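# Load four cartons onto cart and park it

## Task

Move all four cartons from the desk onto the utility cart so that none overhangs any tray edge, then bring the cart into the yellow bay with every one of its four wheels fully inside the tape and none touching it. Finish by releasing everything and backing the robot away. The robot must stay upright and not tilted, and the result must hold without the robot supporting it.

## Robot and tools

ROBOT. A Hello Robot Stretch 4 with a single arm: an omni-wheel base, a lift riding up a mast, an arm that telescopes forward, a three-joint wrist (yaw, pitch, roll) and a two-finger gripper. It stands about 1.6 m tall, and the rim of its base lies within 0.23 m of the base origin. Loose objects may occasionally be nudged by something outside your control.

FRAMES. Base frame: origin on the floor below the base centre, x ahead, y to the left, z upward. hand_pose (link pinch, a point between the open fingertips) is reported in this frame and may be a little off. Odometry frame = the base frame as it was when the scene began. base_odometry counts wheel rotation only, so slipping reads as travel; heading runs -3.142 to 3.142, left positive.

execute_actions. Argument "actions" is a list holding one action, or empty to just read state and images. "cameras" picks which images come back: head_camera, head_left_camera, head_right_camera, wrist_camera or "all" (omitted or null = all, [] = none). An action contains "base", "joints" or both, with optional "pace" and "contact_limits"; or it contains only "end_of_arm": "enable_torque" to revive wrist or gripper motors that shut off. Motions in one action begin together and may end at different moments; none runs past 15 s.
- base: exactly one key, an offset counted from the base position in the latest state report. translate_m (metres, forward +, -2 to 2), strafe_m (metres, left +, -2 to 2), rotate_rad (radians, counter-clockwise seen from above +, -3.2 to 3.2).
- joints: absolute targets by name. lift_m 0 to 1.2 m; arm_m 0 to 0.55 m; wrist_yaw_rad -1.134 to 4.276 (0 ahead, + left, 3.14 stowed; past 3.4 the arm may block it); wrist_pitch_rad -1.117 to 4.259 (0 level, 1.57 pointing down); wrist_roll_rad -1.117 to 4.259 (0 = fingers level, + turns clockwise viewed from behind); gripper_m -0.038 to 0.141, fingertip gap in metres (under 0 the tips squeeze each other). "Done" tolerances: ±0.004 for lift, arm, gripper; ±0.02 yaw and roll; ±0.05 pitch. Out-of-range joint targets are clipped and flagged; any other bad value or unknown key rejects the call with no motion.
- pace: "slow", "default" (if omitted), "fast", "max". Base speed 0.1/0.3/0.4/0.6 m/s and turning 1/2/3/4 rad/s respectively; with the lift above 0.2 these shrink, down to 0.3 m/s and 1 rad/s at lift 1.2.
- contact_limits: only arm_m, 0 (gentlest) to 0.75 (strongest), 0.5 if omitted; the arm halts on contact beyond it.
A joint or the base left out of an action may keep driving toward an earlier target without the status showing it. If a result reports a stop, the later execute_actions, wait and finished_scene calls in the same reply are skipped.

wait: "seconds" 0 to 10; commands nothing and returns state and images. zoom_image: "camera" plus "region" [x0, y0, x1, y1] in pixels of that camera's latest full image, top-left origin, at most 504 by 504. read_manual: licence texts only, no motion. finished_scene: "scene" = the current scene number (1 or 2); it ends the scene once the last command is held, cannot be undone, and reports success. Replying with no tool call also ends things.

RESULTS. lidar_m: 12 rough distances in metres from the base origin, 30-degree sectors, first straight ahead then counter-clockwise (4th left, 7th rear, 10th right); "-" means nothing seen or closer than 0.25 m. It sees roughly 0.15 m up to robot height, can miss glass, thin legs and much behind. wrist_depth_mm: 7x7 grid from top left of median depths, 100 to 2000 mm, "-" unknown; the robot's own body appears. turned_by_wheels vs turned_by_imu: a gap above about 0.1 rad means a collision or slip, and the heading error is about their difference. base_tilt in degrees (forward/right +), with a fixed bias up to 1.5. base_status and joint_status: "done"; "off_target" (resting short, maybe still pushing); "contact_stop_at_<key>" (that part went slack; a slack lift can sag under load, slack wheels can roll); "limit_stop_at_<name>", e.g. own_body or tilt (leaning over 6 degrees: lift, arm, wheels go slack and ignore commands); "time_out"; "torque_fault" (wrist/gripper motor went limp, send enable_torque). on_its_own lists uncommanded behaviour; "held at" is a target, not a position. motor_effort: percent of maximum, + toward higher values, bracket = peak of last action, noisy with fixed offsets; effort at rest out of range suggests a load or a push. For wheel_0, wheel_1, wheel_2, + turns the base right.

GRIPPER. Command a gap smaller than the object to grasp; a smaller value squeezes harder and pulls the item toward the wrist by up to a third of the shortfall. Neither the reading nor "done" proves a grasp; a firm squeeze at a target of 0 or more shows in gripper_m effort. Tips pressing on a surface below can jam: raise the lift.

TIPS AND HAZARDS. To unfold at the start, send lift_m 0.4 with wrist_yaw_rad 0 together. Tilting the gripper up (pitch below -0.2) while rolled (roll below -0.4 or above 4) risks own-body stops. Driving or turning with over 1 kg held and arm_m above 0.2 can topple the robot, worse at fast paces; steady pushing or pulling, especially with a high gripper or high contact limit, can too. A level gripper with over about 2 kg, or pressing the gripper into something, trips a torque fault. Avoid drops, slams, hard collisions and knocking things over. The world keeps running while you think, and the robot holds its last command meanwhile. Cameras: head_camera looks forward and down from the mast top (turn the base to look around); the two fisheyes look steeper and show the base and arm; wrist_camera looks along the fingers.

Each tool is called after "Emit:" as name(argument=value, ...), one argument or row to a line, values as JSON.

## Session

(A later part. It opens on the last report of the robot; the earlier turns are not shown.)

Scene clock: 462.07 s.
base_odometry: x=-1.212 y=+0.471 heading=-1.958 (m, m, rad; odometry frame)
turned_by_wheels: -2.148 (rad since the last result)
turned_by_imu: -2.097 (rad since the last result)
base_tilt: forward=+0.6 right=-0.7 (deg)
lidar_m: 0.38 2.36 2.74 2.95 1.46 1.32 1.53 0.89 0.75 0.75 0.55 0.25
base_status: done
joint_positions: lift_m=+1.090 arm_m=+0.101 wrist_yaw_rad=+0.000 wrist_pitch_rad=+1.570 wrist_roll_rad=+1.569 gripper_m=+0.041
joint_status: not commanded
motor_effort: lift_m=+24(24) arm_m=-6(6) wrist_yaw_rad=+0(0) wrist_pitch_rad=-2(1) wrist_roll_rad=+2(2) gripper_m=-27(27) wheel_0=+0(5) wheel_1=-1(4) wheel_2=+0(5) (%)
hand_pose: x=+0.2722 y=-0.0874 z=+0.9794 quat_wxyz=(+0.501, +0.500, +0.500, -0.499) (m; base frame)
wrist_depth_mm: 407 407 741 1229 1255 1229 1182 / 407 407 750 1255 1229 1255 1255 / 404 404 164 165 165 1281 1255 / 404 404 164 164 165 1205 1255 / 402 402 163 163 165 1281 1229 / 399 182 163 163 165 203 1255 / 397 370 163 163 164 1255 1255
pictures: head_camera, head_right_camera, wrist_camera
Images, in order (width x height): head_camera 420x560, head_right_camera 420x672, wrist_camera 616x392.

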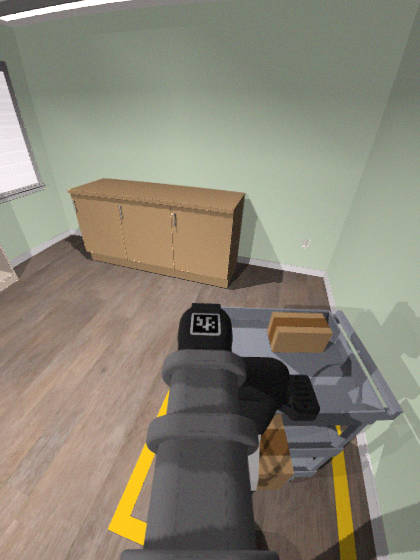

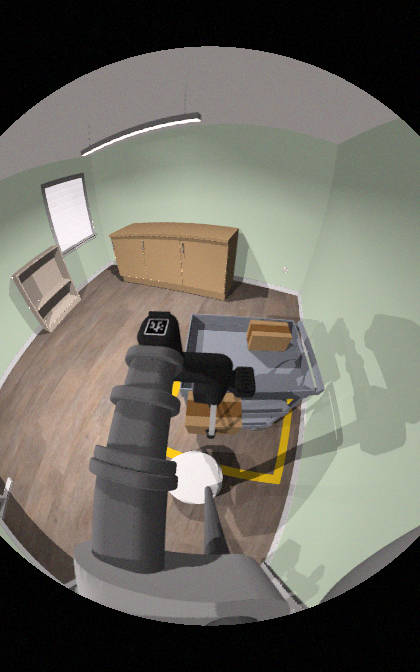

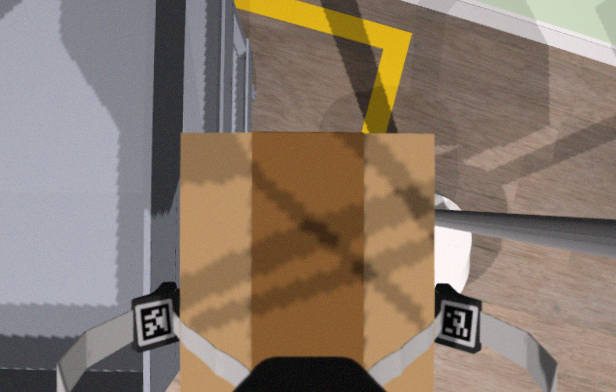

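Emit:
execute_actions(
  actions=[
    {"base":{"translate_m":0.09},"joints":{"arm_m":0.455}},
  ],
  cameras=["wrist_camera"],
)

Scene clock: 473.10 s.
base_odometry: x=-1.246 y=+0.387 heading=-1.957 (m, m, rad; odometry frame)
turned_by_wheels: +0.000 (rad since the last result)
turned_by_imu: +0.001 (rad since the last result)
base_tilt: forward=+0.7 right=-0.7 (deg)
lidar_m: 0.29 2.23 2.68 2.94 1.57 1.41 1.59 0.93 0.77 0.80 0.42 0.29
base_status: done
joint_positions: lift_m=+1.090 arm_m=+0.454 wrist_yaw_rad=+0.000 wrist_pitch_rad=+1.569 wrist_roll_rad=+1.570 gripper_m=+0.041
joint_status: all done
motor_effort: lift_m=+24(24) arm_m=+6(5) wrist_yaw_rad=+0(1) wrist_pitch_rad=+0(0) wrist_roll_rad=+2(0) gripper_m=-24(27) wheel_0=+0(5) wheel_1=+1(5) wheel_2=+2(9) (%)
hand_pose: x=+0.6253 y=-0.0874 z=+0.9794 quat_wxyz=(+0.501, +0.500, +0.500, -0.499) (m; base frame)
wrist_depth_mm: 1205 1205 340 294 413 418 421 / 1205 1205 410 410 413 418 418 / 1205 1205 164 164 166 418 418 / 1205 1229 164 164 165 415 421 / 1205 1205 163 164 165 415 418 / 1205 182 163 163 164 204 418 / 1182 377 163 163 164 366 389
pictures: wrist_camera
Images, in order (width x height): wrist_camera 616x392.

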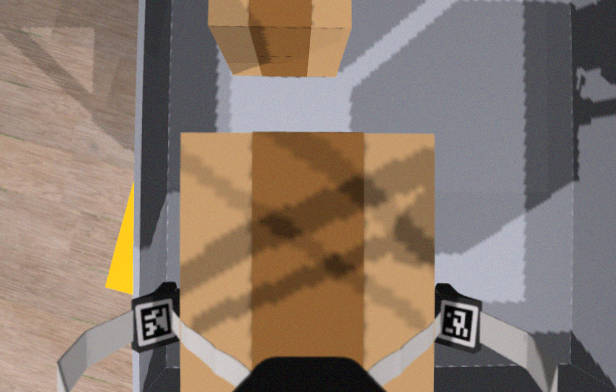

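Emit:
execute_actions(
  actions=[
    {"joints":{"arm_m":0.477,"lift_m":0.983}},
  ],
  cameras=["wrist_camera"],
)

Emit:
execute_actions(
  actions=[
    {"joints":{"gripper_m":0.13}},
  ],
  cameras=[],
)

Emit:
execute_actions(
  actions=[
    {"joints":{"lift_m":1.08},"pace":"fast"},
  ],
  cameras=["wrist_camera"],
)

Scene clock: 480.87 s.
base_odometry: x=-1.246 y=+0.387 heading=-1.957 (m, m, rad; odometry frame)
turned_by_wheels: +0.000 (rad since the last result)
turned_by_imu: +0.001 (rad since the last result)
base_tilt: forward=+0.6 right=-0.7 (deg)
lidar_m: 0.28 2.29 2.67 2.93 1.58 1.39 1.61 0.93 0.79 0.76 0.41 0.28
base_status: not commanded
joint_positions: lift_m=+0.983 arm_m=+0.476 wrist_yaw_rad=+0.000 wrist_pitch_rad=+1.570 wrist_roll_rad=+1.570 gripper_m=+0.041
joint_status: all done
motor_effort: lift_m=+17(23) arm_m=+6(7) wrist_yaw_rad=+0(0) wrist_pitch_rad=-1(1) wrist_roll_rad=+1(1) gripper_m=-25(24) wheel_0=+0(0) wheel_1=+1(1) wheel_2=+2(2) (%)
hand_pose: x=+0.6472 y=-0.0874 z=+0.8729 quat_wxyz=(+0.501, +0.500, +0.500, -0.499) (m; base frame)
wrist_depth_mm: 1098 283 301 293 307 307 310 / 1098 285 301 303 306 307 310 / 1098 287 164 164 165 307 309 / 1078 290 164 164 165 307 310 / 1078 289 164 164 165 306 306 / 1078 181 163 163 165 204 307 / 1078 266 163 163 163 303 307
pictures: wrist_camera
Images, in order (width x height): wrist_camera 616x392.

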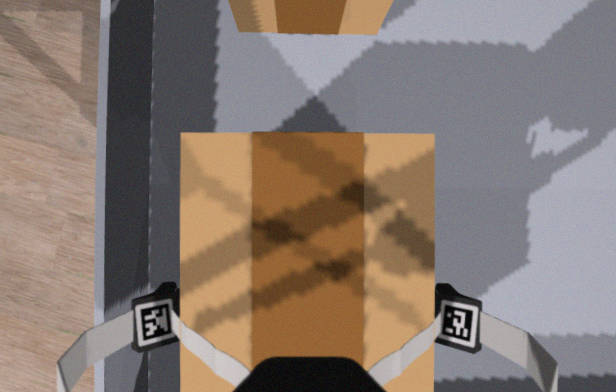

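Scene clock: 482.70 s.
base_odometry: x=-1.246 y=+0.387 heading=-1.957 (m, m, rad; odometry frame)
turned_by_wheels: +0.000 (rad since the last result)
turned_by_imu: +0.001 (rad since the last result)
base_tilt: forward=+0.7 right=-0.7 (deg)
lidar_m: 0.29 2.25 2.66 2.91 1.54 1.42 1.59 0.92 0.78 0.77 0.44 0.29
base_status: not commanded
joint_positions: lift_m=+0.983 arm_m=+0.476 wrist_yaw_rad=+0.000 wrist_pitch_rad=+1.570 wrist_roll_rad=+1.570 gripper_m=+0.130
joint_status: all done
motor_effort: lift_m=+17(17) arm_m=+6(6) wrist_yaw_rad=-1(0) wrist_pitch_rad=-2(3) wrist_roll_rad=+0(1) gripper_m=+0(26) wheel_0=+0(0) wheel_1=+1(1) wheel_2=+1(2) (%)
hand_pose: x=+0.6470 y=-0.0874 z=+0.8729 quat_wxyz=(+0.500, +0.500, +0.500, -0.500) (m; base frame)
wrist_depth_mm: 1098 279 304 293 307 309 310 / 1098 281 303 307 307 310 314 / 1098 283 304 304 306 309 310 / 1098 287 185 185 187 307 310 / 1098 286 184 185 186 307 309 / 1098 209 183 184 186 306 310 / 1118 286 183 145 186 306 307
pictures: none
No camera images: the call's "cameras" was empty. Leave "cameras" out to get every camera's image.

Scene clock: 483.87 s.
base_odometry: x=-1.246 y=+0.387 heading=-1.957 (m, m, rad; odometry frame)
turned_by_wheels: +0.000 (rad since the last result)
turned_by_imu: +0.000 (rad since the last result)
base_tilt: forward=+0.7 right=-0.7 (deg)
lidar_m: 0.28 2.25 2.64 2.95 1.55 1.41 1.58 0.89 0.78 0.79 0.42 0.32
base_status: not commanded
joint_positions: lift_m=+1.080 arm_m=+0.476 wrist_yaw_rad=+0.000 wrist_pitch_rad=+1.570 wrist_roll_rad=+1.570 gripper_m=+0.130
joint_status: all done
motor_effort: lift_m=+23(24) arm_m=+6(6) wrist_yaw_rad=+0(0) wrist_pitch_rad=-2(2) wrist_roll_rad=-1(1) gripper_m=+4(2) wheel_0=+0(0) wheel_1=+1(1) wheel_2=+2(2) (%)
hand_pose: x=+0.6471 y=-0.0874 z=+0.9694 quat_wxyz=(+0.500, +0.500, +0.500, -0.500) (m; base frame)
wrist_depth_mm: 1205 1205 397 293 407 410 413 / 1205 1205 399 399 404 407 410 / 1182 1229 397 399 404 407 410 / 1205 1182 384 281 404 407 410 / 1182 1182 387 281 404 404 410 / 1160 213 278 281 281 407 407 / 1182 1160 377 147 394 392 410
pictures: wrist_camera
Images, in order (width x height): wrist_camera 616x392.

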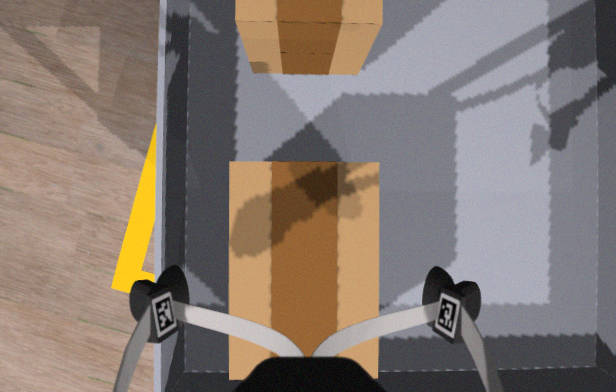

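Emit:
execute_actions(
  actions=[
    {"base":{"rotate_rad":2.022},"joints":{"arm_m":0.05,"lift_m":1.09,"gripper_m":0.141},"pace":"fast"},
  ],
  cameras=[],
)

Emit:
execute_actions(
  actions=[
    {"base":{"translate_m":1.596},"joints":{"wrist_roll_rad":0.5},"pace":"fast"},
  ],
  cameras=[],
)

Emit:
execute_actions(
  actions=[
    {"base":{"rotate_rad":0.845},"joints":{"arm_m":0.45},"pace":"fast"},
  ],
  cameras=["head_camera","wrist_camera"],
)

Scene clock: 498.73 s.
base_odometry: x=-1.246 y=+0.387 heading=+0.065 (m, m, rad; odometry frame)
turned_by_wheels: +2.022 (rad since the last result)
turned_by_imu: +1.977 (rad since the last result)
base_tilt: forward=+0.7 right=-0.7 (deg)
lidar_m: 1.65 1.40 1.91 0.99 0.79 0.79 0.45 0.31 0.25 2.16 2.67 2.92
base_status: done
joint_positions: lift_m=+1.090 arm_m=+0.051 wrist_yaw_rad=+0.000 wrist_pitch_rad=+1.570 wrist_roll_rad=+1.570 gripper_m=+0.141
joint_status: all done
motor_effort: lift_m=+22(26) arm_m=-6(6) wrist_yaw_rad=+0(1) wrist_pitch_rad=-2(2) wrist_roll_rad=+2(0) gripper_m=+0(2) wheel_0=+0(5) wheel_1=+1(7) wheel_2=-1(5) (%)
hand_pose: x=+0.2221 y=-0.0874 z=+0.9795 quat_wxyz=(+0.500, +0.500, +0.500, -0.500) (m; base frame)
wrist_depth_mm: 1229 1229 1229 1205 1229 1060 759 / 1229 1229 1205 1229 1229 750 750 / 1205 1205 1205 1229 1229 854 759 / 1182 1205 1229 1205 1008 1255 1098 / 1205 1182 1205 1025 1008 1229 442 / 1182 209 1229 1229 1008 210 1255 / 1205 1205 1205 142 1205 1229 1229
pictures: none
No camera images: the call's "cameras" was empty. Leave "cameras" out to get every camera's image.

Scene clock: 505.00 s.
base_odometry: x=+0.347 y=+0.491 heading=+0.065 (m, m, rad; odometry frame)
turned_by_wheels: +0.000 (rad since the last result)
turned_by_imu: -0.004 (rad since the last result)
base_tilt: forward=+0.7 right=-0.7 (deg)
lidar_m: 0.38 0.33 0.32 0.37 0.59 1.99 1.67 1.83 2.96 2.12 1.74 1.72
base_status: done
joint_positions: lift_m=+1.090 arm_m=+0.051 wrist_yaw_rad=+0.000 wrist_pitch_rad=+1.570 wrist_roll_rad=+0.501 gripper_m=+0.141
joint_status: all done
motor_effort: lift_m=+22(22) arm_m=-6(6) wrist_yaw_rad=+0(0) wrist_pitch_rad=-2(2) wrist_roll_rad=-2(7) gripper_m=+0(1) wheel_0=+0(7) wheel_1=-1(3) wheel_2=+0(10) (%)
hand_pose: x=+0.2221 y=-0.0874 z=+0.9795 quat_wxyz=(+0.685, +0.175, +0.685, -0.175) (m; base frame)
wrist_depth_mm: 480 488 1229 1229 1229 1255 1229 / 484 1160 1229 1229 1229 1229 1229 / 480 1205 1205 1255 1255 1255 1255 / 480 1205 1205 1229 1205 1229 1255 / 480 1255 1229 1008 1229 1255 1255 / 480 209 991 1008 1008 211 1229 / 484 1229 1229 142 1229 1229 1255
pictures: none
No camera images: the call's "cameras" was empty. Leave "cameras" out to get every camera's image.

Scene clock: 506.93 s.
base_odometry: x=+0.347 y=+0.491 heading=+0.910 (m, m, rad; odometry frame)
turned_by_wheels: +0.845 (rad since the last result)
turned_by_imu: +0.826 (rad since the last result)
base_tilt: forward=+0.7 right=-0.7 (deg)
lidar_m: 0.30 0.33 0.45 1.98 2.07 1.70 3.00 2.11 1.81 1.72 0.50 0.35
base_status: done
joint_positions: lift_m=+1.090 arm_m=+0.449 wrist_yaw_rad=+0.000 wrist_pitch_rad=+1.570 wrist_roll_rad=+0.500 gripper_m=+0.141
joint_status: all done
motor_effort: lift_m=+22(22) arm_m=+6(5) wrist_yaw_rad=-1(1) wrist_pitch_rad=-1(1) wrist_roll_rad=+1(3) gripper_m=+1(3) wheel_0=+0(6) wheel_1=+1(6) wheel_2=+1(7) (%)
hand_pose: x=+0.6202 y=-0.0874 z=+0.9795 quat_wxyz=(+0.685, +0.175, +0.685, -0.175) (m; base frame)
wrist_depth_mm: 473 480 484 480 488 407 370 / 480 484 484 488 488 484 404 / 477 480 484 364 484 492 492 / 480 484 480 366 484 492 492 / 477 480 480 366 488 488 496 / 473 208 484 484 484 211 488 / 484 480 484 142 488 488 1255
pictures: head_camera, wrist_camera
Images, in order (width x height): head_camera 420x560, wrist_camera 616x392.

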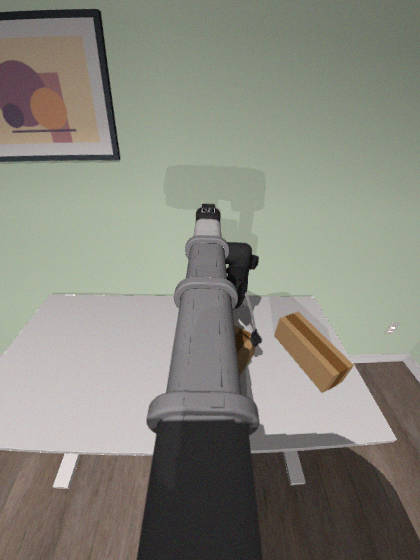

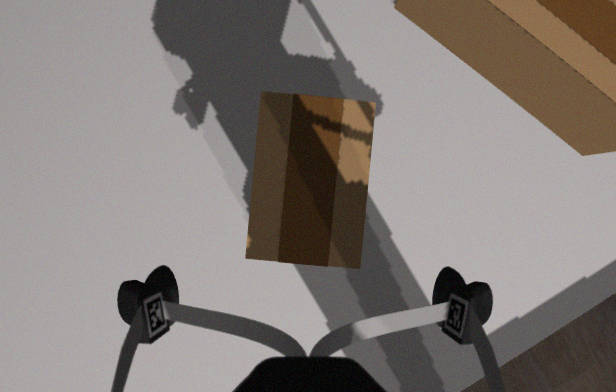

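Emit:
execute_actions(
  actions=[
    {"base":{"strafe_m":-0.039},"joints":{"arm_m":0.508,"wrist_roll_rad":0.59,"lift_m":0.96}},
  ],
  cameras=["wrist_camera"],
)

Scene clock: 517.17 s.
base_odometry: x=+0.378 y=+0.467 heading=+0.910 (m, m, rad; odometry frame)
turned_by_wheels: +0.000 (rad since the last result)
turned_by_imu: +0.001 (rad since the last result)
base_tilt: forward=+0.7 right=-0.7 (deg)
lidar_m: 0.31 0.33 0.46 2.02 2.09 1.69 2.98 2.10 1.77 1.67 0.49 0.35
base_status: done
joint_positions: lift_m=+0.960 arm_m=+0.507 wrist_yaw_rad=+0.000 wrist_pitch_rad=+1.570 wrist_roll_rad=+0.589 gripper_m=+0.141
joint_status: all done
motor_effort: lift_m=+16(20) arm_m=+6(7) wrist_yaw_rad=-1(0) wrist_pitch_rad=-2(1) wrist_roll_rad=+2(6) gripper_m=+3(3) wheel_0=-1(7) wheel_1=+0(8) wheel_2=+1(2) (%)
hand_pose: x=+0.6781 y=-0.0874 z=+0.8500 quat_wxyz=(+0.677, +0.205, +0.676, -0.205) (m; base frame)
wrist_depth_mm: 349 351 351 355 355 319 276 / 347 349 349 353 355 355 329 / 349 347 351 353 355 359 359 / 349 349 234 234 355 357 359 / 349 351 233 234 357 355 359 / 349 210 234 234 235 211 357 / 349 349 235 142 357 357 359
pictures: wrist_camera
Images, in order (width x height): wrist_camera 616x392.

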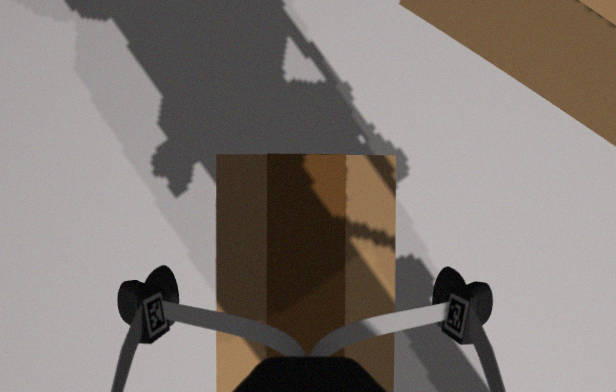

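Emit:
execute_actions(
  actions=[
    {"joints":{"lift_m":0.909}},
  ],
  cameras=[],
)

Emit:
execute_actions(
  actions=[
    {"joints":{"gripper_m":0.04}},
  ],
  cameras=["wrist_camera"],
)

Scene clock: 521.60 s.
base_odometry: x=+0.378 y=+0.467 heading=+0.910 (m, m, rad; odometry frame)
turned_by_wheels: +0.000 (rad since the last result)
turned_by_imu: +0.001 (rad since the last result)
base_tilt: forward=+0.7 right=-0.7 (deg)
lidar_m: 0.31 0.35 0.42 2.01 2.09 1.70 3.02 2.11 1.77 1.65 0.49 0.30
base_status: not commanded
joint_positions: lift_m=+0.909 arm_m=+0.507 wrist_yaw_rad=+0.000 wrist_pitch_rad=+1.570 wrist_roll_rad=+0.589 gripper_m=+0.141
joint_status: all done
motor_effort: lift_m=+15(14) arm_m=+6(6) wrist_yaw_rad=+0(0) wrist_pitch_rad=-3(3) wrist_roll_rad=+0(1) gripper_m=+1(0) wheel_0=-1(1) wheel_1=+0(0) wheel_2=+1(1) (%)
hand_pose: x=+0.6780 y=-0.0874 z=+0.7991 quat_wxyz=(+0.677, +0.205, +0.676, -0.205) (m; base frame)
wrist_depth_mm: 298 300 301 303 304 304 276 / 297 300 301 303 304 307 306 / 300 300 300 301 303 306 307 / 300 300 183 183 185 306 307 / 298 300 183 183 185 306 306 / 298 201 183 183 185 209 307 / 298 300 183 148 185 306 307
pictures: none
No camera images: the call's "cameras" was empty. Leave "cameras" out to get every camera's image.

Scene clock: 523.60 s.
base_odometry: x=+0.378 y=+0.467 heading=+0.910 (m, m, rad; odometry frame)
turned_by_wheels: +0.000 (rad since the last result)
turned_by_imu: +0.001 (rad since the last result)
base_tilt: forward=+0.7 right=-0.7 (deg)
lidar_m: 0.30 0.34 0.42 2.01 2.09 1.72 3.00 2.12 1.78 1.67 0.49 0.34
base_status: not commanded
joint_positions: lift_m=+0.909 arm_m=+0.507 wrist_yaw_rad=+0.000 wrist_pitch_rad=+1.570 wrist_roll_rad=+0.590 gripper_m=+0.041
joint_status: all done
motor_effort: lift_m=+17(17) arm_m=+6(6) wrist_yaw_rad=+0(0) wrist_pitch_rad=-2(3) wrist_roll_rad=+1(1) gripper_m=-25(27) wheel_0=-1(1) wheel_1=+0(0) wheel_2=+1(1) (%)
hand_pose: x=+0.6781 y=-0.0874 z=+0.7989 quat_wxyz=(+0.677, +0.205, +0.676, -0.205) (m; base frame)
wrist_depth_mm: 296 297 298 300 303 301 276 / 297 298 298 300 301 303 304 / 297 300 163 164 165 303 306 / 297 297 164 164 165 304 306 / 296 298 163 164 165 304 306 / 297 182 164 164 165 204 304 / 296 298 163 163 165 303 306
pictures: wrist_camera
Images, in order (width x height): wrist_camera 616x392.

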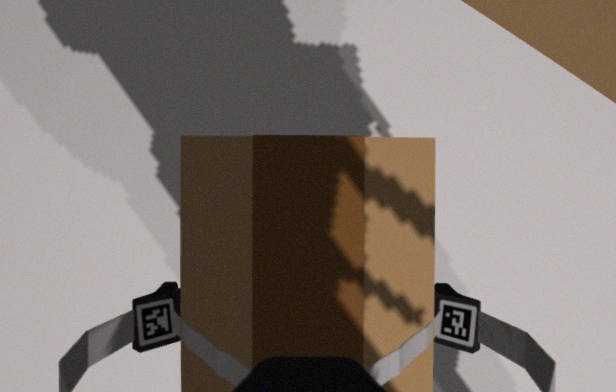

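Emit:
execute_actions(
  actions=[
    {"joints":{"lift_m":1.05,"arm_m":0.3},"pace":"fast"},
  ],
  cameras=[],
)

Emit:
execute_actions(
  actions=[
    {"base":{"rotate_rad":-0.909},"joints":{"lift_m":1.09,"arm_m":0.1},"pace":"fast"},
  ],
  cameras=[],
)

Emit:
execute_actions(
  actions=[
    {"base":{"translate_m":-1.576},"joints":{"wrist_roll_rad":1.57},"pace":"fast"},
  ],
  cameras=[],
)

Emit:
execute_actions(
  actions=[
    {"base":{"rotate_rad":-1.959},"joints":{"lift_m":1.13},"pace":"fast"},
  ],
  cameras=[],
)

Emit:
execute_actions(
  actions=[
    {"joints":{"arm_m":0.36},"pace":"fast"},
  ],
  cameras=["head_right_camera","wrist_camera"],
)

Scene clock: 538.40 s.
base_odometry: x=+0.378 y=+0.467 heading=+0.910 (m, m, rad; odometry frame)
turned_by_wheels: +0.000 (rad since the last result)
turned_by_imu: +0.001 (rad since the last result)
base_tilt: forward=+0.7 right=-0.7 (deg)
lidar_m: 0.31 0.32 0.45 2.00 2.05 1.71 3.01 2.11 1.77 1.66 0.49 0.36
base_status: not commanded
joint_positions: lift_m=+1.050 arm_m=+0.301 wrist_yaw_rad=+0.000 wrist_pitch_rad=+1.570 wrist_roll_rad=+0.590 gripper_m=+0.041
joint_status: all done
motor_effort: lift_m=+24(25) arm_m=-6(6) wrist_yaw_rad=+1(2) wrist_pitch_rad=-3(3) wrist_roll_rad=+0(1) gripper_m=-23(25) wheel_0=-1(1) wheel_1=+0(0) wheel_2=+1(2) (%)
hand_pose: x=+0.4720 y=-0.0874 z=+0.9393 quat_wxyz=(+0.677, +0.206, +0.676, -0.206) (m; base frame)
wrist_depth_mm: 436 439 442 442 442 445 449 / 436 436 442 442 445 449 449 / 436 436 163 164 165 445 452 / 436 439 163 165 165 449 1182 / 436 439 163 164 165 1205 1229 / 439 181 164 164 165 204 1182 / 439 439 163 163 165 1182 1229
pictures: none
No camera images: the call's "cameras" was empty. Leave "cameras" out to get every camera's image.

Scene clock: 540.27 s.
base_odometry: x=+0.378 y=+0.467 heading=+0.001 (m, m, rad; odometry frame)
turned_by_wheels: -0.909 (rad since the last result)
turned_by_imu: -0.887 (rad since the last result)
base_tilt: forward=+0.7 right=-0.7 (deg)
lidar_m: 0.41 0.28 0.31 0.34 0.60 2.01 1.70 1.74 2.95 2.14 1.72 1.65
base_status: done
joint_positions: lift_m=+1.090 arm_m=+0.101 wrist_yaw_rad=+0.000 wrist_pitch_rad=+1.570 wrist_roll_rad=+0.590 gripper_m=+0.041
joint_status: all done
motor_effort: lift_m=+24(28) arm_m=-6(7) wrist_yaw_rad=+0(2) wrist_pitch_rad=-2(1) wrist_roll_rad=+0(2) gripper_m=-23(25) wheel_0=+0(5) wheel_1=-1(6) wheel_2=+1(6) (%)
hand_pose: x=+0.2720 y=-0.0874 z=+0.9793 quat_wxyz=(+0.677, +0.206, +0.676, -0.205) (m; base frame)
wrist_depth_mm: 477 1205 1205 1229 1229 1229 1255 / 480 1205 1205 1229 1255 1229 1205 / 477 1182 164 164 166 1255 1229 / 480 1205 164 164 166 1255 1229 / 480 1229 163 164 165 1229 1229 / 480 181 163 163 165 204 1229 / 477 1229 163 163 165 1229 1229
pictures: none
No camera images: the call's "cameras" was empty. Leave "cameras" out to get every camera's image.

Scene clock: 546.50 s.
base_odometry: x=-1.198 y=+0.466 heading=+0.001 (m, m, rad; odometry frame)
turned_by_wheels: +0.000 (rad since the last result)
turned_by_imu: +0.007 (rad since the last result)
base_tilt: forward=+0.7 right=-0.8 (deg)
lidar_m: 0.25 1.31 2.02 1.01 0.78 0.77 0.64 0.42 0.36 2.16 2.71 0.25
base_status: done
joint_positions: lift_m=+1.090 arm_m=+0.101 wrist_yaw_rad=+0.000 wrist_pitch_rad=+1.570 wrist_roll_rad=+1.569 gripper_m=+0.041
joint_status: all done
motor_effort: lift_m=+24(24) arm_m=-6(6) wrist_yaw_rad=+0(0) wrist_pitch_rad=-1(3) wrist_roll_rad=+0(5) gripper_m=-26(25) wheel_0=+1(6) wheel_1=+1(5) wheel_2=+0(9) (%)
hand_pose: x=+0.2721 y=-0.0874 z=+0.9793 quat_wxyz=(+0.501, +0.500, +0.500, -0.499) (m; base frame)
wrist_depth_mm: 1205 1229 1229 1229 1229 1098 640 / 1205 1205 1229 1229 1255 1042 759 / 1205 1205 164 164 166 1229 1118 / 1182 1205 163 164 165 1255 1255 / 1205 1205 163 164 165 1229 1255 / 1205 182 163 164 165 204 1255 / 1205 1229 164 163 165 1229 1229
pictures: none
No camera images: the call's "cameras" was empty. Leave "cameras" out to get every camera's image.

Scene clock: 549.27 s.
base_odometry: x=-1.198 y=+0.466 heading=-1.958 (m, m, rad; odometry frame)
turned_by_wheels: -1.959 (rad since the last result)
turned_by_imu: -1.912 (rad since the last result)
base_tilt: forward=+0.7 right=-0.7 (deg)
lidar_m: 0.27 2.35 2.70 2.94 1.45 1.30 1.56 0.94 0.77 0.79 0.56 0.25
base_status: done
joint_positions: lift_m=+1.130 arm_m=+0.101 wrist_yaw_rad=+0.000 wrist_pitch_rad=+1.570 wrist_roll_rad=+1.570 gripper_m=+0.041
joint_status: all done
motor_effort: lift_m=+22(27) arm_m=-6(5) wrist_yaw_rad=+0(0) wrist_pitch_rad=-2(0) wrist_roll_rad=-1(2) gripper_m=-25(26) wheel_0=+1(5) wheel_1=+1(4) wheel_2=+0(5) (%)
hand_pose: x=+0.2722 y=-0.0874 z=+1.0195 quat_wxyz=(+0.501, +0.500, +0.500, -0.499) (m; base frame)
wrist_depth_mm: 449 445 768 1308 1281 1308 1205 / 442 445 768 1281 1308 1281 1308 / 439 442 164 164 166 1281 1281 / 442 449 164 164 165 1308 1281 / 442 445 164 164 165 1281 1281 / 439 183 163 164 165 203 1308 / 404 387 163 164 165 1255 1281
pictures: none
No camera images: the call's "cameras" was empty. Leave "cameras" out to get every camera's image.

Scene clock: 550.87 s.
base_odometry: x=-1.198 y=+0.466 heading=-1.958 (m, m, rad; odometry frame)
turned_by_wheels: +0.000 (rad since the last result)
turned_by_imu: +0.000 (rad since the last result)
base_tilt: forward=+0.8 right=-0.7 (deg)
lidar_m: 0.37 2.39 2.73 2.92 1.44 1.29 1.60 0.89 0.78 0.76 0.55 0.39
base_status: not commanded
joint_positions: lift_m=+1.130 arm_m=+0.359 wrist_yaw_rad=+0.000 wrist_pitch_rad=+1.570 wrist_roll_rad=+1.570 gripper_m=+0.041
joint_status: all done
motor_effort: lift_m=+22(22) arm_m=+6(7) wrist_yaw_rad=-1(1) wrist_pitch_rad=+0(0) wrist_roll_rad=+0(1) gripper_m=-24(26) wheel_0=+1(1) wheel_1=+1(1) wheel_2=+0(0) (%)
hand_pose: x=+0.5303 y=-0.0874 z=+1.0195 quat_wxyz=(+0.501, +0.500, +0.500, -0.499) (m; base frame)
wrist_depth_mm: 327 349 452 455 452 1281 1308 / 442 442 452 452 452 1281 1308 / 433 442 164 164 166 1308 1281 / 324 334 163 163 166 1078 1308 / 324 334 164 163 166 1060 1281 / 324 181 163 164 165 204 1308 / 397 407 163 164 165 1281 1281
pictures: head_right_camera, wrist_camera
Images, in order (width x height): head_right_camera 420x672, wrist_camera 616x392.

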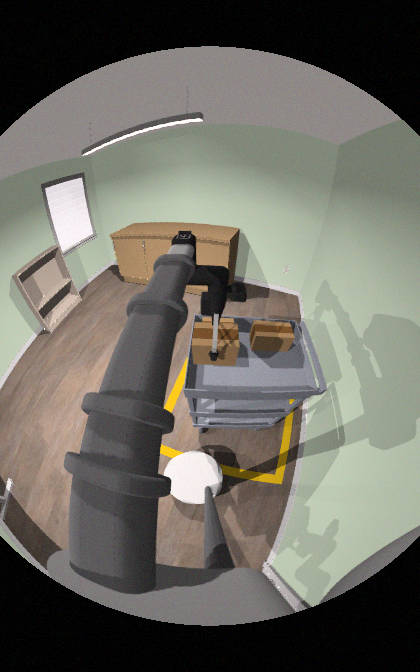

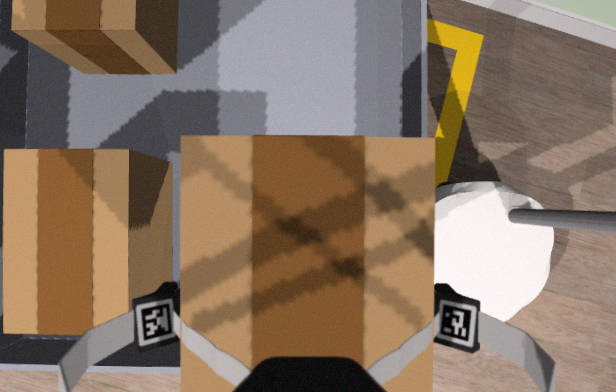

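Emit:
execute_actions(
  actions=[
    {"joints":{"lift_m":0.983}},
  ],
  cameras=["wrist_camera"],
)

Emit:
execute_actions(
  actions=[
    {"joints":{"gripper_m":0.128}},
  ],
  cameras=[],
)

Emit:
execute_actions(
  actions=[
    {"joints":{"lift_m":1.08},"pace":"fast"},
  ],
  cameras=["wrist_camera"],
)

Scene clock: 561.17 s.
base_odometry: x=-1.198 y=+0.466 heading=-1.958 (m, m, rad; odometry frame)
turned_by_wheels: +0.000 (rad since the last result)
turned_by_imu: +0.001 (rad since the last result)
base_tilt: forward=+0.6 right=-0.7 (deg)
lidar_m: 0.34 2.35 2.70 2.94 1.46 1.32 1.59 0.92 0.77 0.76 0.56 0.40
base_status: not commanded
joint_positions: lift_m=+0.983 arm_m=+0.359 wrist_yaw_rad=+0.000 wrist_pitch_rad=+1.570 wrist_roll_rad=+1.570 gripper_m=+0.041
joint_status: all done
motor_effort: lift_m=+18(19) arm_m=+6(6) wrist_yaw_rad=+0(0) wrist_pitch_rad=+0(0) wrist_roll_rad=+0(1) gripper_m=-25(23) wheel_0=+1(1) wheel_1=+1(1) wheel_2=+0(0) (%)
hand_pose: x=+0.5302 y=-0.0874 z=+0.8729 quat_wxyz=(+0.501, +0.500, +0.500, -0.499) (m; base frame)
wrist_depth_mm: 297 300 301 304 306 294 1138 / 297 300 301 303 306 294 1160 / 225 298 164 164 166 293 1160 / 220 298 164 164 165 293 1118 / 220 297 164 164 166 293 904 / 220 182 163 164 165 204 917 / 202 297 163 163 166 249 1138
pictures: wrist_camera
Images, in order (width x height): wrist_camera 616x392.

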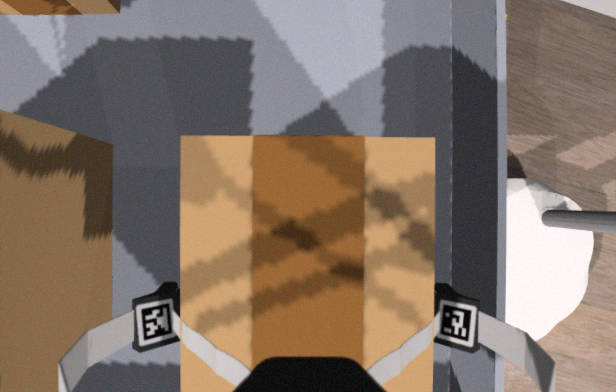

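Scene clock: 562.97 s.
base_odometry: x=-1.198 y=+0.466 heading=-1.958 (m, m, rad; odometry frame)
turned_by_wheels: +0.000 (rad since the last result)
turned_by_imu: +0.001 (rad since the last result)
base_tilt: forward=+0.7 right=-0.7 (deg)
lidar_m: 0.36 2.36 2.71 2.91 1.47 1.33 1.61 0.93 0.79 0.77 0.56 0.42
base_status: not commanded
joint_positions: lift_m=+0.983 arm_m=+0.359 wrist_yaw_rad=+0.000 wrist_pitch_rad=+1.570 wrist_roll_rad=+1.570 gripper_m=+0.128
joint_status: all done
motor_effort: lift_m=+18(18) arm_m=+6(6) wrist_yaw_rad=+0(1) wrist_pitch_rad=-1(1) wrist_roll_rad=+1(1) gripper_m=+1(23) wheel_0=+1(1) wheel_1=+2(1) wheel_2=+0(0) (%)
hand_pose: x=+0.5301 y=-0.0874 z=+0.8729 quat_wxyz=(+0.500, +0.500, +0.500, -0.500) (m; base frame)
wrist_depth_mm: 300 303 304 306 307 296 1160 / 300 300 304 306 306 297 1138 / 225 301 303 306 307 297 1138 / 218 301 185 185 186 296 1138 / 219 298 184 185 186 296 904 / 218 212 184 185 186 236 917 / 222 298 183 144 186 289 1118
pictures: none
No camera images: the call's "cameras" was empty. Leave "cameras" out to get every camera's image.

Scene clock: 564.13 s.
base_odometry: x=-1.198 y=+0.466 heading=-1.958 (m, m, rad; odometry frame)
turned_by_wheels: +0.000 (rad since the last result)
turned_by_imu: +0.000 (rad since the last result)
base_tilt: forward=+0.6 right=-0.7 (deg)
lidar_m: 0.36 2.39 2.69 2.93 1.47 1.33 1.58 0.91 0.79 0.78 0.51 0.38
base_status: not commanded
joint_positions: lift_m=+1.080 arm_m=+0.359 wrist_yaw_rad=+0.000 wrist_pitch_rad=+1.570 wrist_roll_rad=+1.570 gripper_m=+0.128
joint_status: all done
motor_effort: lift_m=+23(27) arm_m=+6(6) wrist_yaw_rad=+0(0) wrist_pitch_rad=-1(2) wrist_roll_rad=+1(2) gripper_m=-1(1) wheel_0=+1(1) wheel_1=+1(1) wheel_2=+0(0) (%)
hand_pose: x=+0.5302 y=-0.0874 z=+0.9694 quat_wxyz=(+0.501, +0.500, +0.500, -0.499) (m; base frame)
wrist_depth_mm: 322 347 402 402 404 1229 1255 / 394 394 399 402 407 1255 1255 / 277 397 397 402 402 1229 1255 / 277 336 397 281 384 1008 1255 / 276 334 397 281 382 991 1008 / 273 277 278 281 281 1008 1255 / 329 336 351 146 351 1229 1229
pictures: wrist_camera
Images, in order (width x height): wrist_camera 616x392.

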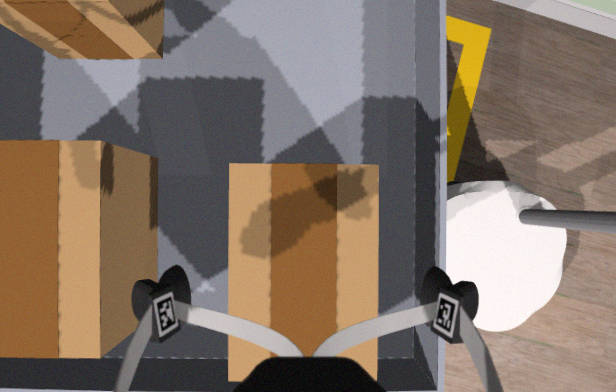

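Emit:
execute_actions(
  actions=[
    {"base":{"rotate_rad":1.873},"joints":{"arm_m":0.05,"lift_m":1.09,"gripper_m":0.141},"pace":"fast"},
  ],
  cameras=[],
)

Emit:
execute_actions(
  actions=[
    {"base":{"translate_m":1.851},"joints":{"wrist_roll_rad":-0.41},"pace":"fast"},
  ],
  cameras=[],
)

Emit:
execute_actions(
  actions=[
    {"base":{"rotate_rad":0.995},"joints":{"arm_m":0.42,"lift_m":1.15},"pace":"fast"},
  ],
  cameras=["head_camera","wrist_camera"],
)

Scene clock: 581.10 s.
base_odometry: x=-1.198 y=+0.466 heading=-0.085 (m, m, rad; odometry frame)
turned_by_wheels: +1.873 (rad since the last result)
turned_by_imu: +1.831 (rad since the last result)
base_tilt: forward=+0.6 right=-0.7 (deg)
lidar_m: 1.75 1.31 1.62 1.08 0.83 0.77 0.82 0.44 0.37 0.39 2.72 2.92
base_status: done
joint_positions: lift_m=+1.090 arm_m=+0.051 wrist_yaw_rad=+0.000 wrist_pitch_rad=+1.570 wrist_roll_rad=+1.570 gripper_m=+0.141
joint_status: all done
motor_effort: lift_m=+21(22) arm_m=-6(6) wrist_yaw_rad=-1(1) wrist_pitch_rad=-2(1) wrist_roll_rad=+1(2) gripper_m=+2(0) wheel_0=-1(4) wheel_1=+0(5) wheel_2=-1(7) (%)
hand_pose: x=+0.2222 y=-0.0874 z=+0.9796 quat_wxyz=(+0.500, +0.500, +0.500, -0.500) (m; base frame)
wrist_depth_mm: 1229 1229 1229 1229 1255 759 750 / 1205 1205 1229 1229 1229 759 759 / 1182 1205 1229 1229 1229 1229 1098 / 1182 1182 1205 1229 1025 1229 1255 / 1182 1205 1229 1008 1008 1229 445 / 1205 209 1182 1205 1008 212 1255 / 1205 1205 1205 142 1229 1229 1229
pictures: none
No camera images: the call's "cameras" was empty. Leave "cameras" out to get every camera's image.

Scene clock: 588.13 s.
base_odometry: x=+0.646 y=+0.309 heading=-0.085 (m, m, rad; odometry frame)
turned_by_wheels: +0.000 (rad since the last result)
turned_by_imu: -0.004 (rad since the last result)
base_tilt: forward=+0.7 right=-0.7 (deg)
lidar_m: 0.44 0.31 0.29 0.32 0.47 2.33 1.96 2.01 2.98 1.92 1.42 1.36
base_status: done
joint_positions: lift_m=+1.090 arm_m=+0.051 wrist_yaw_rad=+0.000 wrist_pitch_rad=+1.570 wrist_roll_rad=-0.409 gripper_m=+0.141
joint_status: all done
motor_effort: lift_m=+21(21) arm_m=-5(6) wrist_yaw_rad=+0(0) wrist_pitch_rad=-2(2) wrist_roll_rad=-4(6) gripper_m=+1(1) wheel_0=+0(6) wheel_1=+0(5) wheel_2=+1(10) (%)
hand_pose: x=+0.2221 y=-0.0874 z=+0.9796 quat_wxyz=(+0.693, -0.144, +0.692, +0.144) (m; base frame)
wrist_depth_mm: 480 488 484 1229 1229 1255 1205 / 484 484 1229 1229 1229 1229 1229 / 484 1229 1229 1205 1229 1255 1229 / 1229 1205 1182 1255 1205 1229 1229 / 1229 1229 976 1008 1229 1229 1205 / 1229 209 991 1025 1229 211 1255 / 1205 1205 1229 142 1255 1205 1255
pictures: none
No camera images: the call's "cameras" was empty. Leave "cameras" out to get every camera's image.

Scene clock: 590.13 s.
base_odometry: x=+0.646 y=+0.309 heading=+0.910 (m, m, rad; odometry frame)
turned_by_wheels: +0.995 (rad since the last result)
turned_by_imu: +0.973 (rad since the last result)
base_tilt: forward=+0.7 right=-0.8 (deg)
lidar_m: 0.27 0.28 0.40 1.07 1.97 1.99 3.04 1.96 1.45 1.37 0.47 0.30
base_status: done
joint_positions: lift_m=+1.150 arm_m=+0.419 wrist_yaw_rad=+0.000 wrist_pitch_rad=+1.570 wrist_roll_rad=-0.410 gripper_m=+0.141
joint_status: all done
motor_effort: lift_m=+22(23) arm_m=+6(6) wrist_yaw_rad=-1(1) wrist_pitch_rad=-1(1) wrist_roll_rad=-2(0) gripper_m=+1(2) wheel_0=+1(6) wheel_1=+1(4) wheel_2=+1(7) (%)
hand_pose: x=+0.5902 y=-0.0874 z=+1.0395 quat_wxyz=(+0.693, -0.144, +0.692, +0.144) (m; base frame)
wrist_depth_mm: 549 539 544 544 544 544 668 / 544 539 544 424 549 544 891 / 549 544 544 424 549 544 1205 / 549 544 544 424 544 549 1281 / 544 544 544 430 549 1281 1281 / 549 209 544 430 427 211 1308 / 1281 549 549 142 544 1281 1281
pictures: head_camera, wrist_camera
Images, in order (width x height): head_camera 420x560, wrist_camera 616x392.

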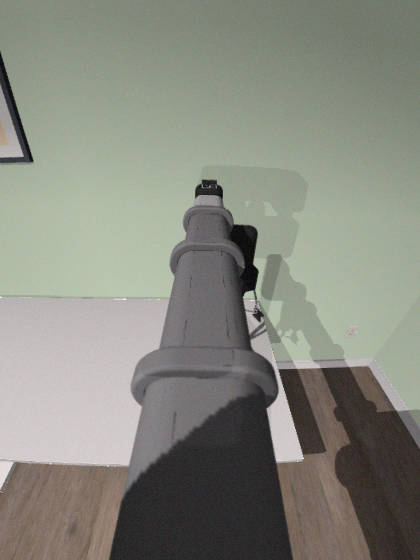

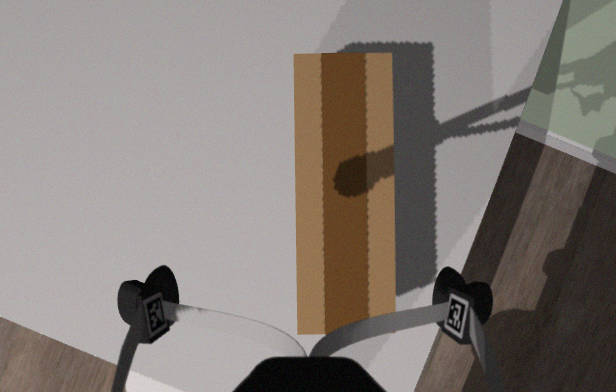

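Emit:
execute_actions(
  actions=[
    {"base":{"strafe_m":-0.019},"joints":{"arm_m":0.49,"wrist_roll_rad":-0.424,"lift_m":0.96}},
  ],
  cameras=["wrist_camera"],
)

Scene clock: 596.73 s.
base_odometry: x=+0.661 y=+0.297 heading=+0.910 (m, m, rad; odometry frame)
turned_by_wheels: +0.000 (rad since the last result)
turned_by_imu: +0.001 (rad since the last result)
base_tilt: forward=+0.6 right=-0.7 (deg)
lidar_m: 0.26 0.29 0.42 1.02 1.98 1.99 3.06 1.95 1.41 1.33 1.37 0.32
base_status: done
joint_positions: lift_m=+0.960 arm_m=+0.489 wrist_yaw_rad=+0.000 wrist_pitch_rad=+1.570 wrist_roll_rad=-0.424 gripper_m=+0.141
joint_status: all done
motor_effort: lift_m=+16(20) arm_m=+6(7) wrist_yaw_rad=+0(0) wrist_pitch_rad=-2(1) wrist_roll_rad=-2(0) gripper_m=-1(0) wheel_0=-1(7) wheel_1=+0(7) wheel_2=+1(1) (%)
hand_pose: x=+0.6601 y=-0.0874 z=+0.8500 quat_wxyz=(+0.692, -0.149, +0.691, +0.149) (m; base frame)
wrist_depth_mm: 353 351 353 351 355 355 355 / 353 351 235 234 353 353 355 / 353 353 234 234 355 355 353 / 355 353 235 234 353 353 723 / 351 351 235 235 353 355 1098 / 355 210 235 234 234 211 1078 / 353 353 235 142 355 353 1078
pictures: wrist_camera
Images, in order (width x height): wrist_camera 616x392.

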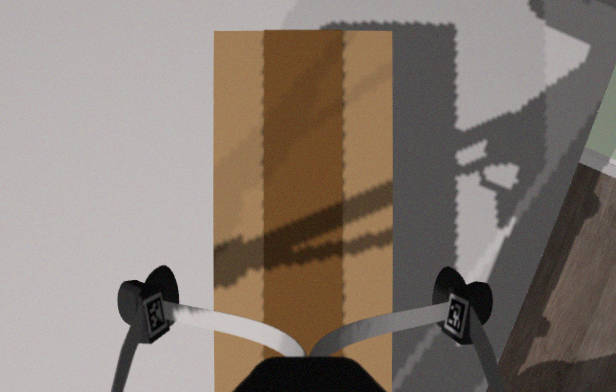

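Emit:
execute_actions(
  actions=[
    {"joints":{"lift_m":0.909}},
  ],
  cameras=[],
)

Emit:
execute_actions(
  actions=[
    {"joints":{"gripper_m":0.04}},
  ],
  cameras=["wrist_camera"],
)

Emit:
execute_actions(
  actions=[
    {"joints":{"lift_m":1.0},"pace":"fast"},
  ],
  cameras=[],
)

Scene clock: 603.47 s.
base_odometry: x=+0.661 y=+0.297 heading=+0.910 (m, m, rad; odometry frame)
turned_by_wheels: +0.000 (rad since the last result)
turned_by_imu: +0.001 (rad since the last result)
base_tilt: forward=+0.6 right=-0.7 (deg)
lidar_m: 0.28 0.29 0.40 1.07 1.96 1.96 3.04 1.92 1.37 1.33 1.40 0.29
base_status: not commanded
joint_positions: lift_m=+0.909 arm_m=+0.489 wrist_yaw_rad=+0.000 wrist_pitch_rad=+1.570 wrist_roll_rad=-0.424 gripper_m=+0.141
joint_status: all done
motor_effort: lift_m=+15(15) arm_m=+6(6) wrist_yaw_rad=+0(1) wrist_pitch_rad=-2(2) wrist_roll_rad=-1(1) gripper_m=+0(3) wheel_0=+0(1) wheel_1=+0(0) wheel_2=+1(1) (%)
hand_pose: x=+0.6600 y=-0.0874 z=+0.7991 quat_wxyz=(+0.691, -0.149, +0.691, +0.149) (m; base frame)
wrist_depth_mm: 303 303 183 183 183 301 303 / 301 301 183 183 183 303 301 / 301 303 184 183 184 303 304 / 303 301 184 184 184 303 303 / 301 303 183 183 184 304 303 / 303 209 184 183 185 209 1025 / 301 300 184 146 185 303 1042
pictures: none
No camera images: the call's "cameras" was empty. Leave "cameras" out to get every camera's image.

Scene clock: 605.47 s.
base_odometry: x=+0.661 y=+0.297 heading=+0.910 (m, m, rad; odometry frame)
turned_by_wheels: +0.000 (rad since the last result)
turned_by_imu: +0.001 (rad since the last result)
base_tilt: forward=+0.6 right=-0.7 (deg)
lidar_m: 0.27 0.30 0.41 1.08 1.99 1.98 3.05 1.95 1.40 1.34 1.40 0.31
base_status: not commanded
joint_positions: lift_m=+0.909 arm_m=+0.489 wrist_yaw_rad=+0.000 wrist_pitch_rad=+1.570 wrist_roll_rad=-0.424 gripper_m=+0.041
joint_status: all done
motor_effort: lift_m=+17(17) arm_m=+6(6) wrist_yaw_rad=+0(1) wrist_pitch_rad=-2(2) wrist_roll_rad=-1(3) gripper_m=-25(28) wheel_0=-1(1) wheel_1=+0(0) wheel_2=+1(1) (%)
hand_pose: x=+0.6600 y=-0.0874 z=+0.7989 quat_wxyz=(+0.692, -0.149, +0.691, +0.149) (m; base frame)
wrist_depth_mm: 301 300 164 164 164 301 300 / 301 301 165 164 165 300 303 / 300 300 165 164 164 301 301 / 301 300 164 164 165 301 303 / 301 298 165 164 164 300 301 / 301 181 165 164 164 203 676 / 301 301 164 164 164 301 1025
pictures: wrist_camera
Images, in order (width x height): wrist_camera 616x392.

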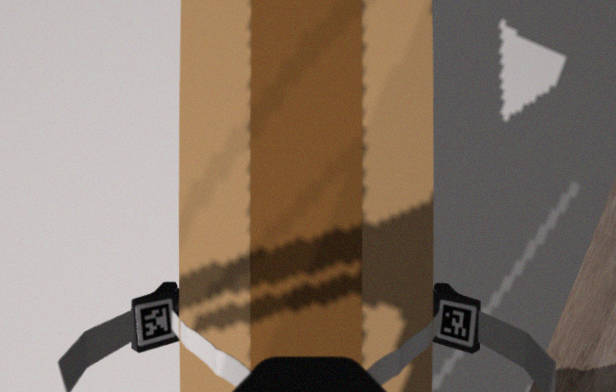

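Scene clock: 606.60 s.
base_odometry: x=+0.661 y=+0.297 heading=+0.910 (m, m, rad; odometry frame)
turned_by_wheels: +0.000 (rad since the last result)
turned_by_imu: +0.000 (rad since the last result)
base_tilt: forward=+0.7 right=-0.7 (deg)
lidar_m: 0.27 0.30 0.40 1.04 1.97 1.96 3.05 1.93 1.42 1.34 1.40 0.31
base_status: not commanded
joint_positions: lift_m=+1.000 arm_m=+0.489 wrist_yaw_rad=+0.000 wrist_pitch_rad=+1.570 wrist_roll_rad=-0.424 gripper_m=+0.041
joint_status: all done
motor_effort: lift_m=+24(27) arm_m=+6(6) wrist_yaw_rad=+0(0) wrist_pitch_rad=-2(2) wrist_roll_rad=-2(3) gripper_m=-24(25) wheel_0=+0(0) wheel_1=+0(0) wheel_2=+1(0) (%)
hand_pose: x=+0.6601 y=-0.0874 z=+0.8893 quat_wxyz=(+0.692, -0.149, +0.691, +0.149) (m; base frame)
wrist_depth_mm: 392 392 164 164 165 392 394 / 392 392 165 164 165 389 392 / 389 392 165 164 164 392 854 / 394 394 164 164 165 392 1138 / 392 394 164 164 164 394 1118 / 394 182 164 163 164 204 1138 / 392 392 165 164 164 392 1160
pictures: none
No camera images: the call's "cameras" was empty. Leave "cameras" out to get every camera's image.

Emit:
execute_actions(
  actions=[
    {"base":{"rotate_rad":-1.039},"joints":{"lift_m":1.09,"arm_m":0.12,"wrist_roll_rad":1.57},"pace":"default"},
  ],
  cameras=[],
)

Emit:
execute_actions(
  actions=[
    {"base":{"translate_m":-2.0},"pace":"fast"},
  ],
  cameras=[],
)

Emit:
execute_actions(
  actions=[
    {"base":{"rotate_rad":-1.829},"joints":{"lift_m":1.14},"pace":"fast"},
  ],
  cameras=[],
)

Emit:
execute_actions(
  actions=[
    {"base":{"strafe_m":-0.128},"joints":{"arm_m":0.394}},
  ],
  cameras=["head_camera","head_left_camera","head_right_camera","wrist_camera"],
)

Scene clock: 627.23 s.
base_odometry: x=+0.661 y=+0.297 heading=-0.128 (m, m, rad; odometry frame)
turned_by_wheels: -1.039 (rad since the last result)
turned_by_imu: -1.013 (rad since the last result)
base_tilt: forward=+0.6 right=-0.8 (deg)
lidar_m: 0.25 0.31 0.28 0.29 0.46 1.16 1.98 2.00 2.98 1.96 0.33 0.25
base_status: done
joint_positions: lift_m=+1.090 arm_m=+0.121 wrist_yaw_rad=+0.000 wrist_pitch_rad=+1.570 wrist_roll_rad=+1.569 gripper_m=+0.041
joint_status: all done
motor_effort: lift_m=+25(24) arm_m=-6(7) wrist_yaw_rad=+0(2) wrist_pitch_rad=-1(1) wrist_roll_rad=+2(6) gripper_m=-25(25) wheel_0=+2(4) wheel_1=+0(5) wheel_2=+0(6) (%)
hand_pose: x=+0.2921 y=-0.0874 z=+0.9793 quat_wxyz=(+0.500, +0.500, +0.500, -0.500) (m; base frame)
wrist_depth_mm: 1205 1205 164 164 165 1255 1255 / 1182 1229 165 164 165 1255 1281 / 1229 1182 164 164 164 1281 1255 / 1205 1229 165 164 164 1255 1255 / 1182 1205 164 164 165 1008 1229 / 1205 181 165 163 164 203 1255 / 1205 1229 164 163 164 1255 1255
pictures: none
No camera images: the call's "cameras" was empty. Leave "cameras" out to get every camera's image.

Scene clock: 634.73 s.
base_odometry: x=-1.322 y=+0.554 heading=-0.128 (m, m, rad; odometry frame)
turned_by_wheels: +0.000 (rad since the last result)
turned_by_imu: +0.009 (rad since the last result)
base_tilt: forward=+0.6 right=-0.7 (deg)
lidar_m: 0.25 1.37 2.02 0.91 0.65 0.63 0.66 0.50 0.39 0.40 0.32 0.27
base_status: done
joint_positions: lift_m=+1.090 arm_m=+0.121 wrist_yaw_rad=+0.000 wrist_pitch_rad=+1.570 wrist_roll_rad=+1.570 gripper_m=+0.041
joint_status: not commanded
motor_effort: lift_m=+24(25) arm_m=-6(6) wrist_yaw_rad=+0(1) wrist_pitch_rad=-1(1) wrist_roll_rad=+2(2) gripper_m=-27(22) wheel_0=+0(4) wheel_1=+1(6) wheel_2=-1(11) (%)
hand_pose: x=+0.2921 y=-0.0874 z=+0.9793 quat_wxyz=(+0.501, +0.500, +0.500, -0.499) (m; base frame)
wrist_depth_mm: 1182 1229 164 164 165 750 759 / 1205 1229 164 164 165 1098 778 / 1205 1205 164 164 165 1255 1255 / 1205 1205 164 164 165 1255 1229 / 1229 1229 164 164 165 1008 1229 / 1205 182 164 164 165 204 1255 / 1182 1182 164 163 165 1255 1160
pictures: none
No camera images: the call's "cameras" was empty. Leave "cameras" out to get every camera's image.

Scene clock: 637.40 s.
base_odometry: x=-1.322 y=+0.554 heading=-1.957 (m, m, rad; odometry frame)
turned_by_wheels: -1.829 (rad since the last result)
turned_by_imu: -1.785 (rad since the last result)
base_tilt: forward=+0.7 right=-0.8 (deg)
lidar_m: 0.25 0.41 2.87 3.09 1.45 1.38 1.26 0.72 0.60 0.63 0.31 0.27
base_status: done
joint_positions: lift_m=+1.140 arm_m=+0.121 wrist_yaw_rad=+0.000 wrist_pitch_rad=+1.570 wrist_roll_rad=+1.570 gripper_m=+0.041
joint_status: all done
motor_effort: lift_m=+22(26) arm_m=-6(6) wrist_yaw_rad=+0(1) wrist_pitch_rad=+0(0) wrist_roll_rad=+0(0) gripper_m=-25(22) wheel_0=+1(4) wheel_1=+1(5) wheel_2=+1(5) (%)
hand_pose: x=+0.2922 y=-0.0874 z=+1.0296 quat_wxyz=(+0.501, +0.500, +0.500, -0.499) (m; base frame)
wrist_depth_mm: 455 459 164 164 164 1060 976 / 452 455 164 164 164 1336 1205 / 455 455 165 164 165 1281 1336 / 452 455 163 164 165 1308 1281 / 452 455 164 164 165 1308 1281 / 413 181 164 164 164 204 1308 / 334 418 164 164 164 1308 1308
pictures: none
No camera images: the call's "cameras" was empty. Leave "cameras" out to get every camera's image.

Scene clock: 639.33 s.
base_odometry: x=-1.441 y=+0.602 heading=-1.957 (m, m, rad; odometry frame)
turned_by_wheels: +0.000 (rad since the last result)
turned_by_imu: +0.001 (rad since the last result)
base_tilt: forward=+0.7 right=-0.7 (deg)
lidar_m: 0.39 0.44 2.95 3.22 1.52 1.43 1.03 0.62 0.50 0.47 0.59 0.41
base_status: done
joint_positions: lift_m=+1.140 arm_m=+0.393 wrist_yaw_rad=+0.000 wrist_pitch_rad=+1.570 wrist_roll_rad=+1.570 gripper_m=+0.041
joint_status: all done
motor_effort: lift_m=+22(22) arm_m=+6(6) wrist_yaw_rad=-1(1) wrist_pitch_rad=-1(0) wrist_roll_rad=+2(2) gripper_m=-23(25) wheel_0=-1(9) wheel_1=+1(7) wheel_2=+1(0) (%)
hand_pose: x=+0.5642 y=-0.0874 z=+1.0296 quat_wxyz=(+0.501, +0.500, +0.500, -0.499) (m; base frame)
wrist_depth_mm: 407 407 165 165 165 976 917 / 442 455 164 164 165 1281 1118 / 334 338 164 164 165 1281 1308 / 334 338 165 164 165 1078 1281 / 332 336 164 163 164 1060 1308 / 332 182 164 164 165 203 1255 / 449 452 164 164 164 1281 1308
pictures: head_camera, head_left_camera, head_right_camera, wrist_camera
Images, in order (width x height): head_camera 420x560, head_left_camera 420x672, head_right_camera 420x672, wrist_camera 616x392.

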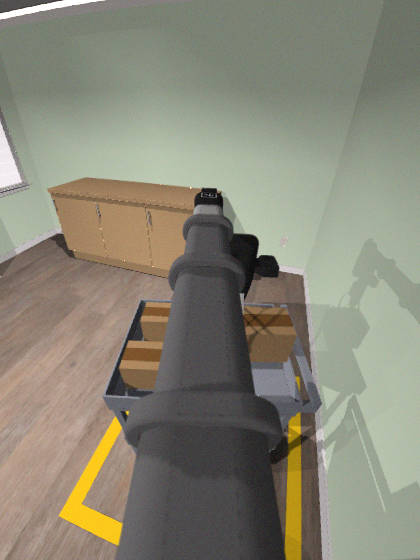

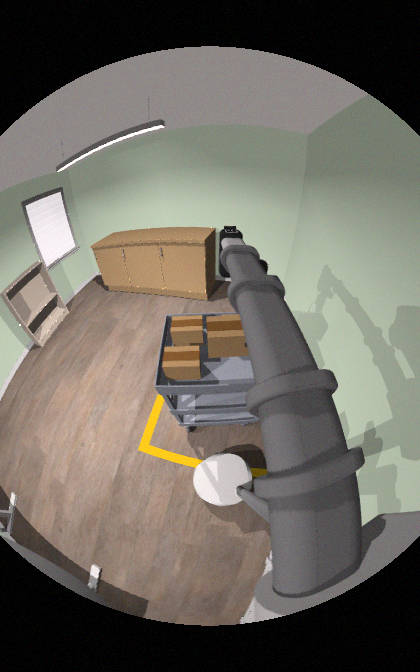

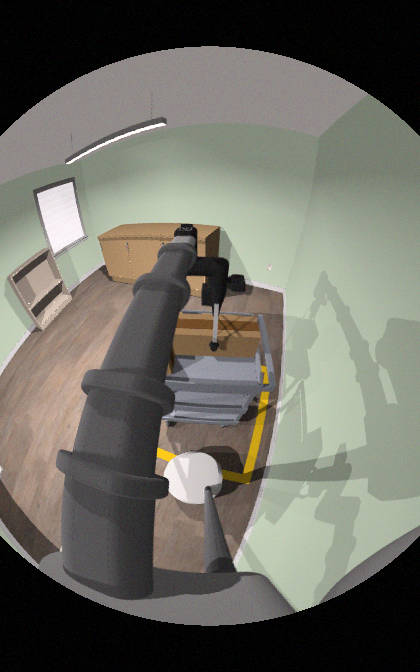

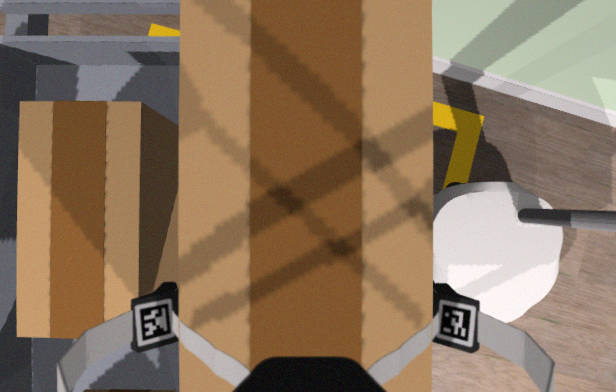

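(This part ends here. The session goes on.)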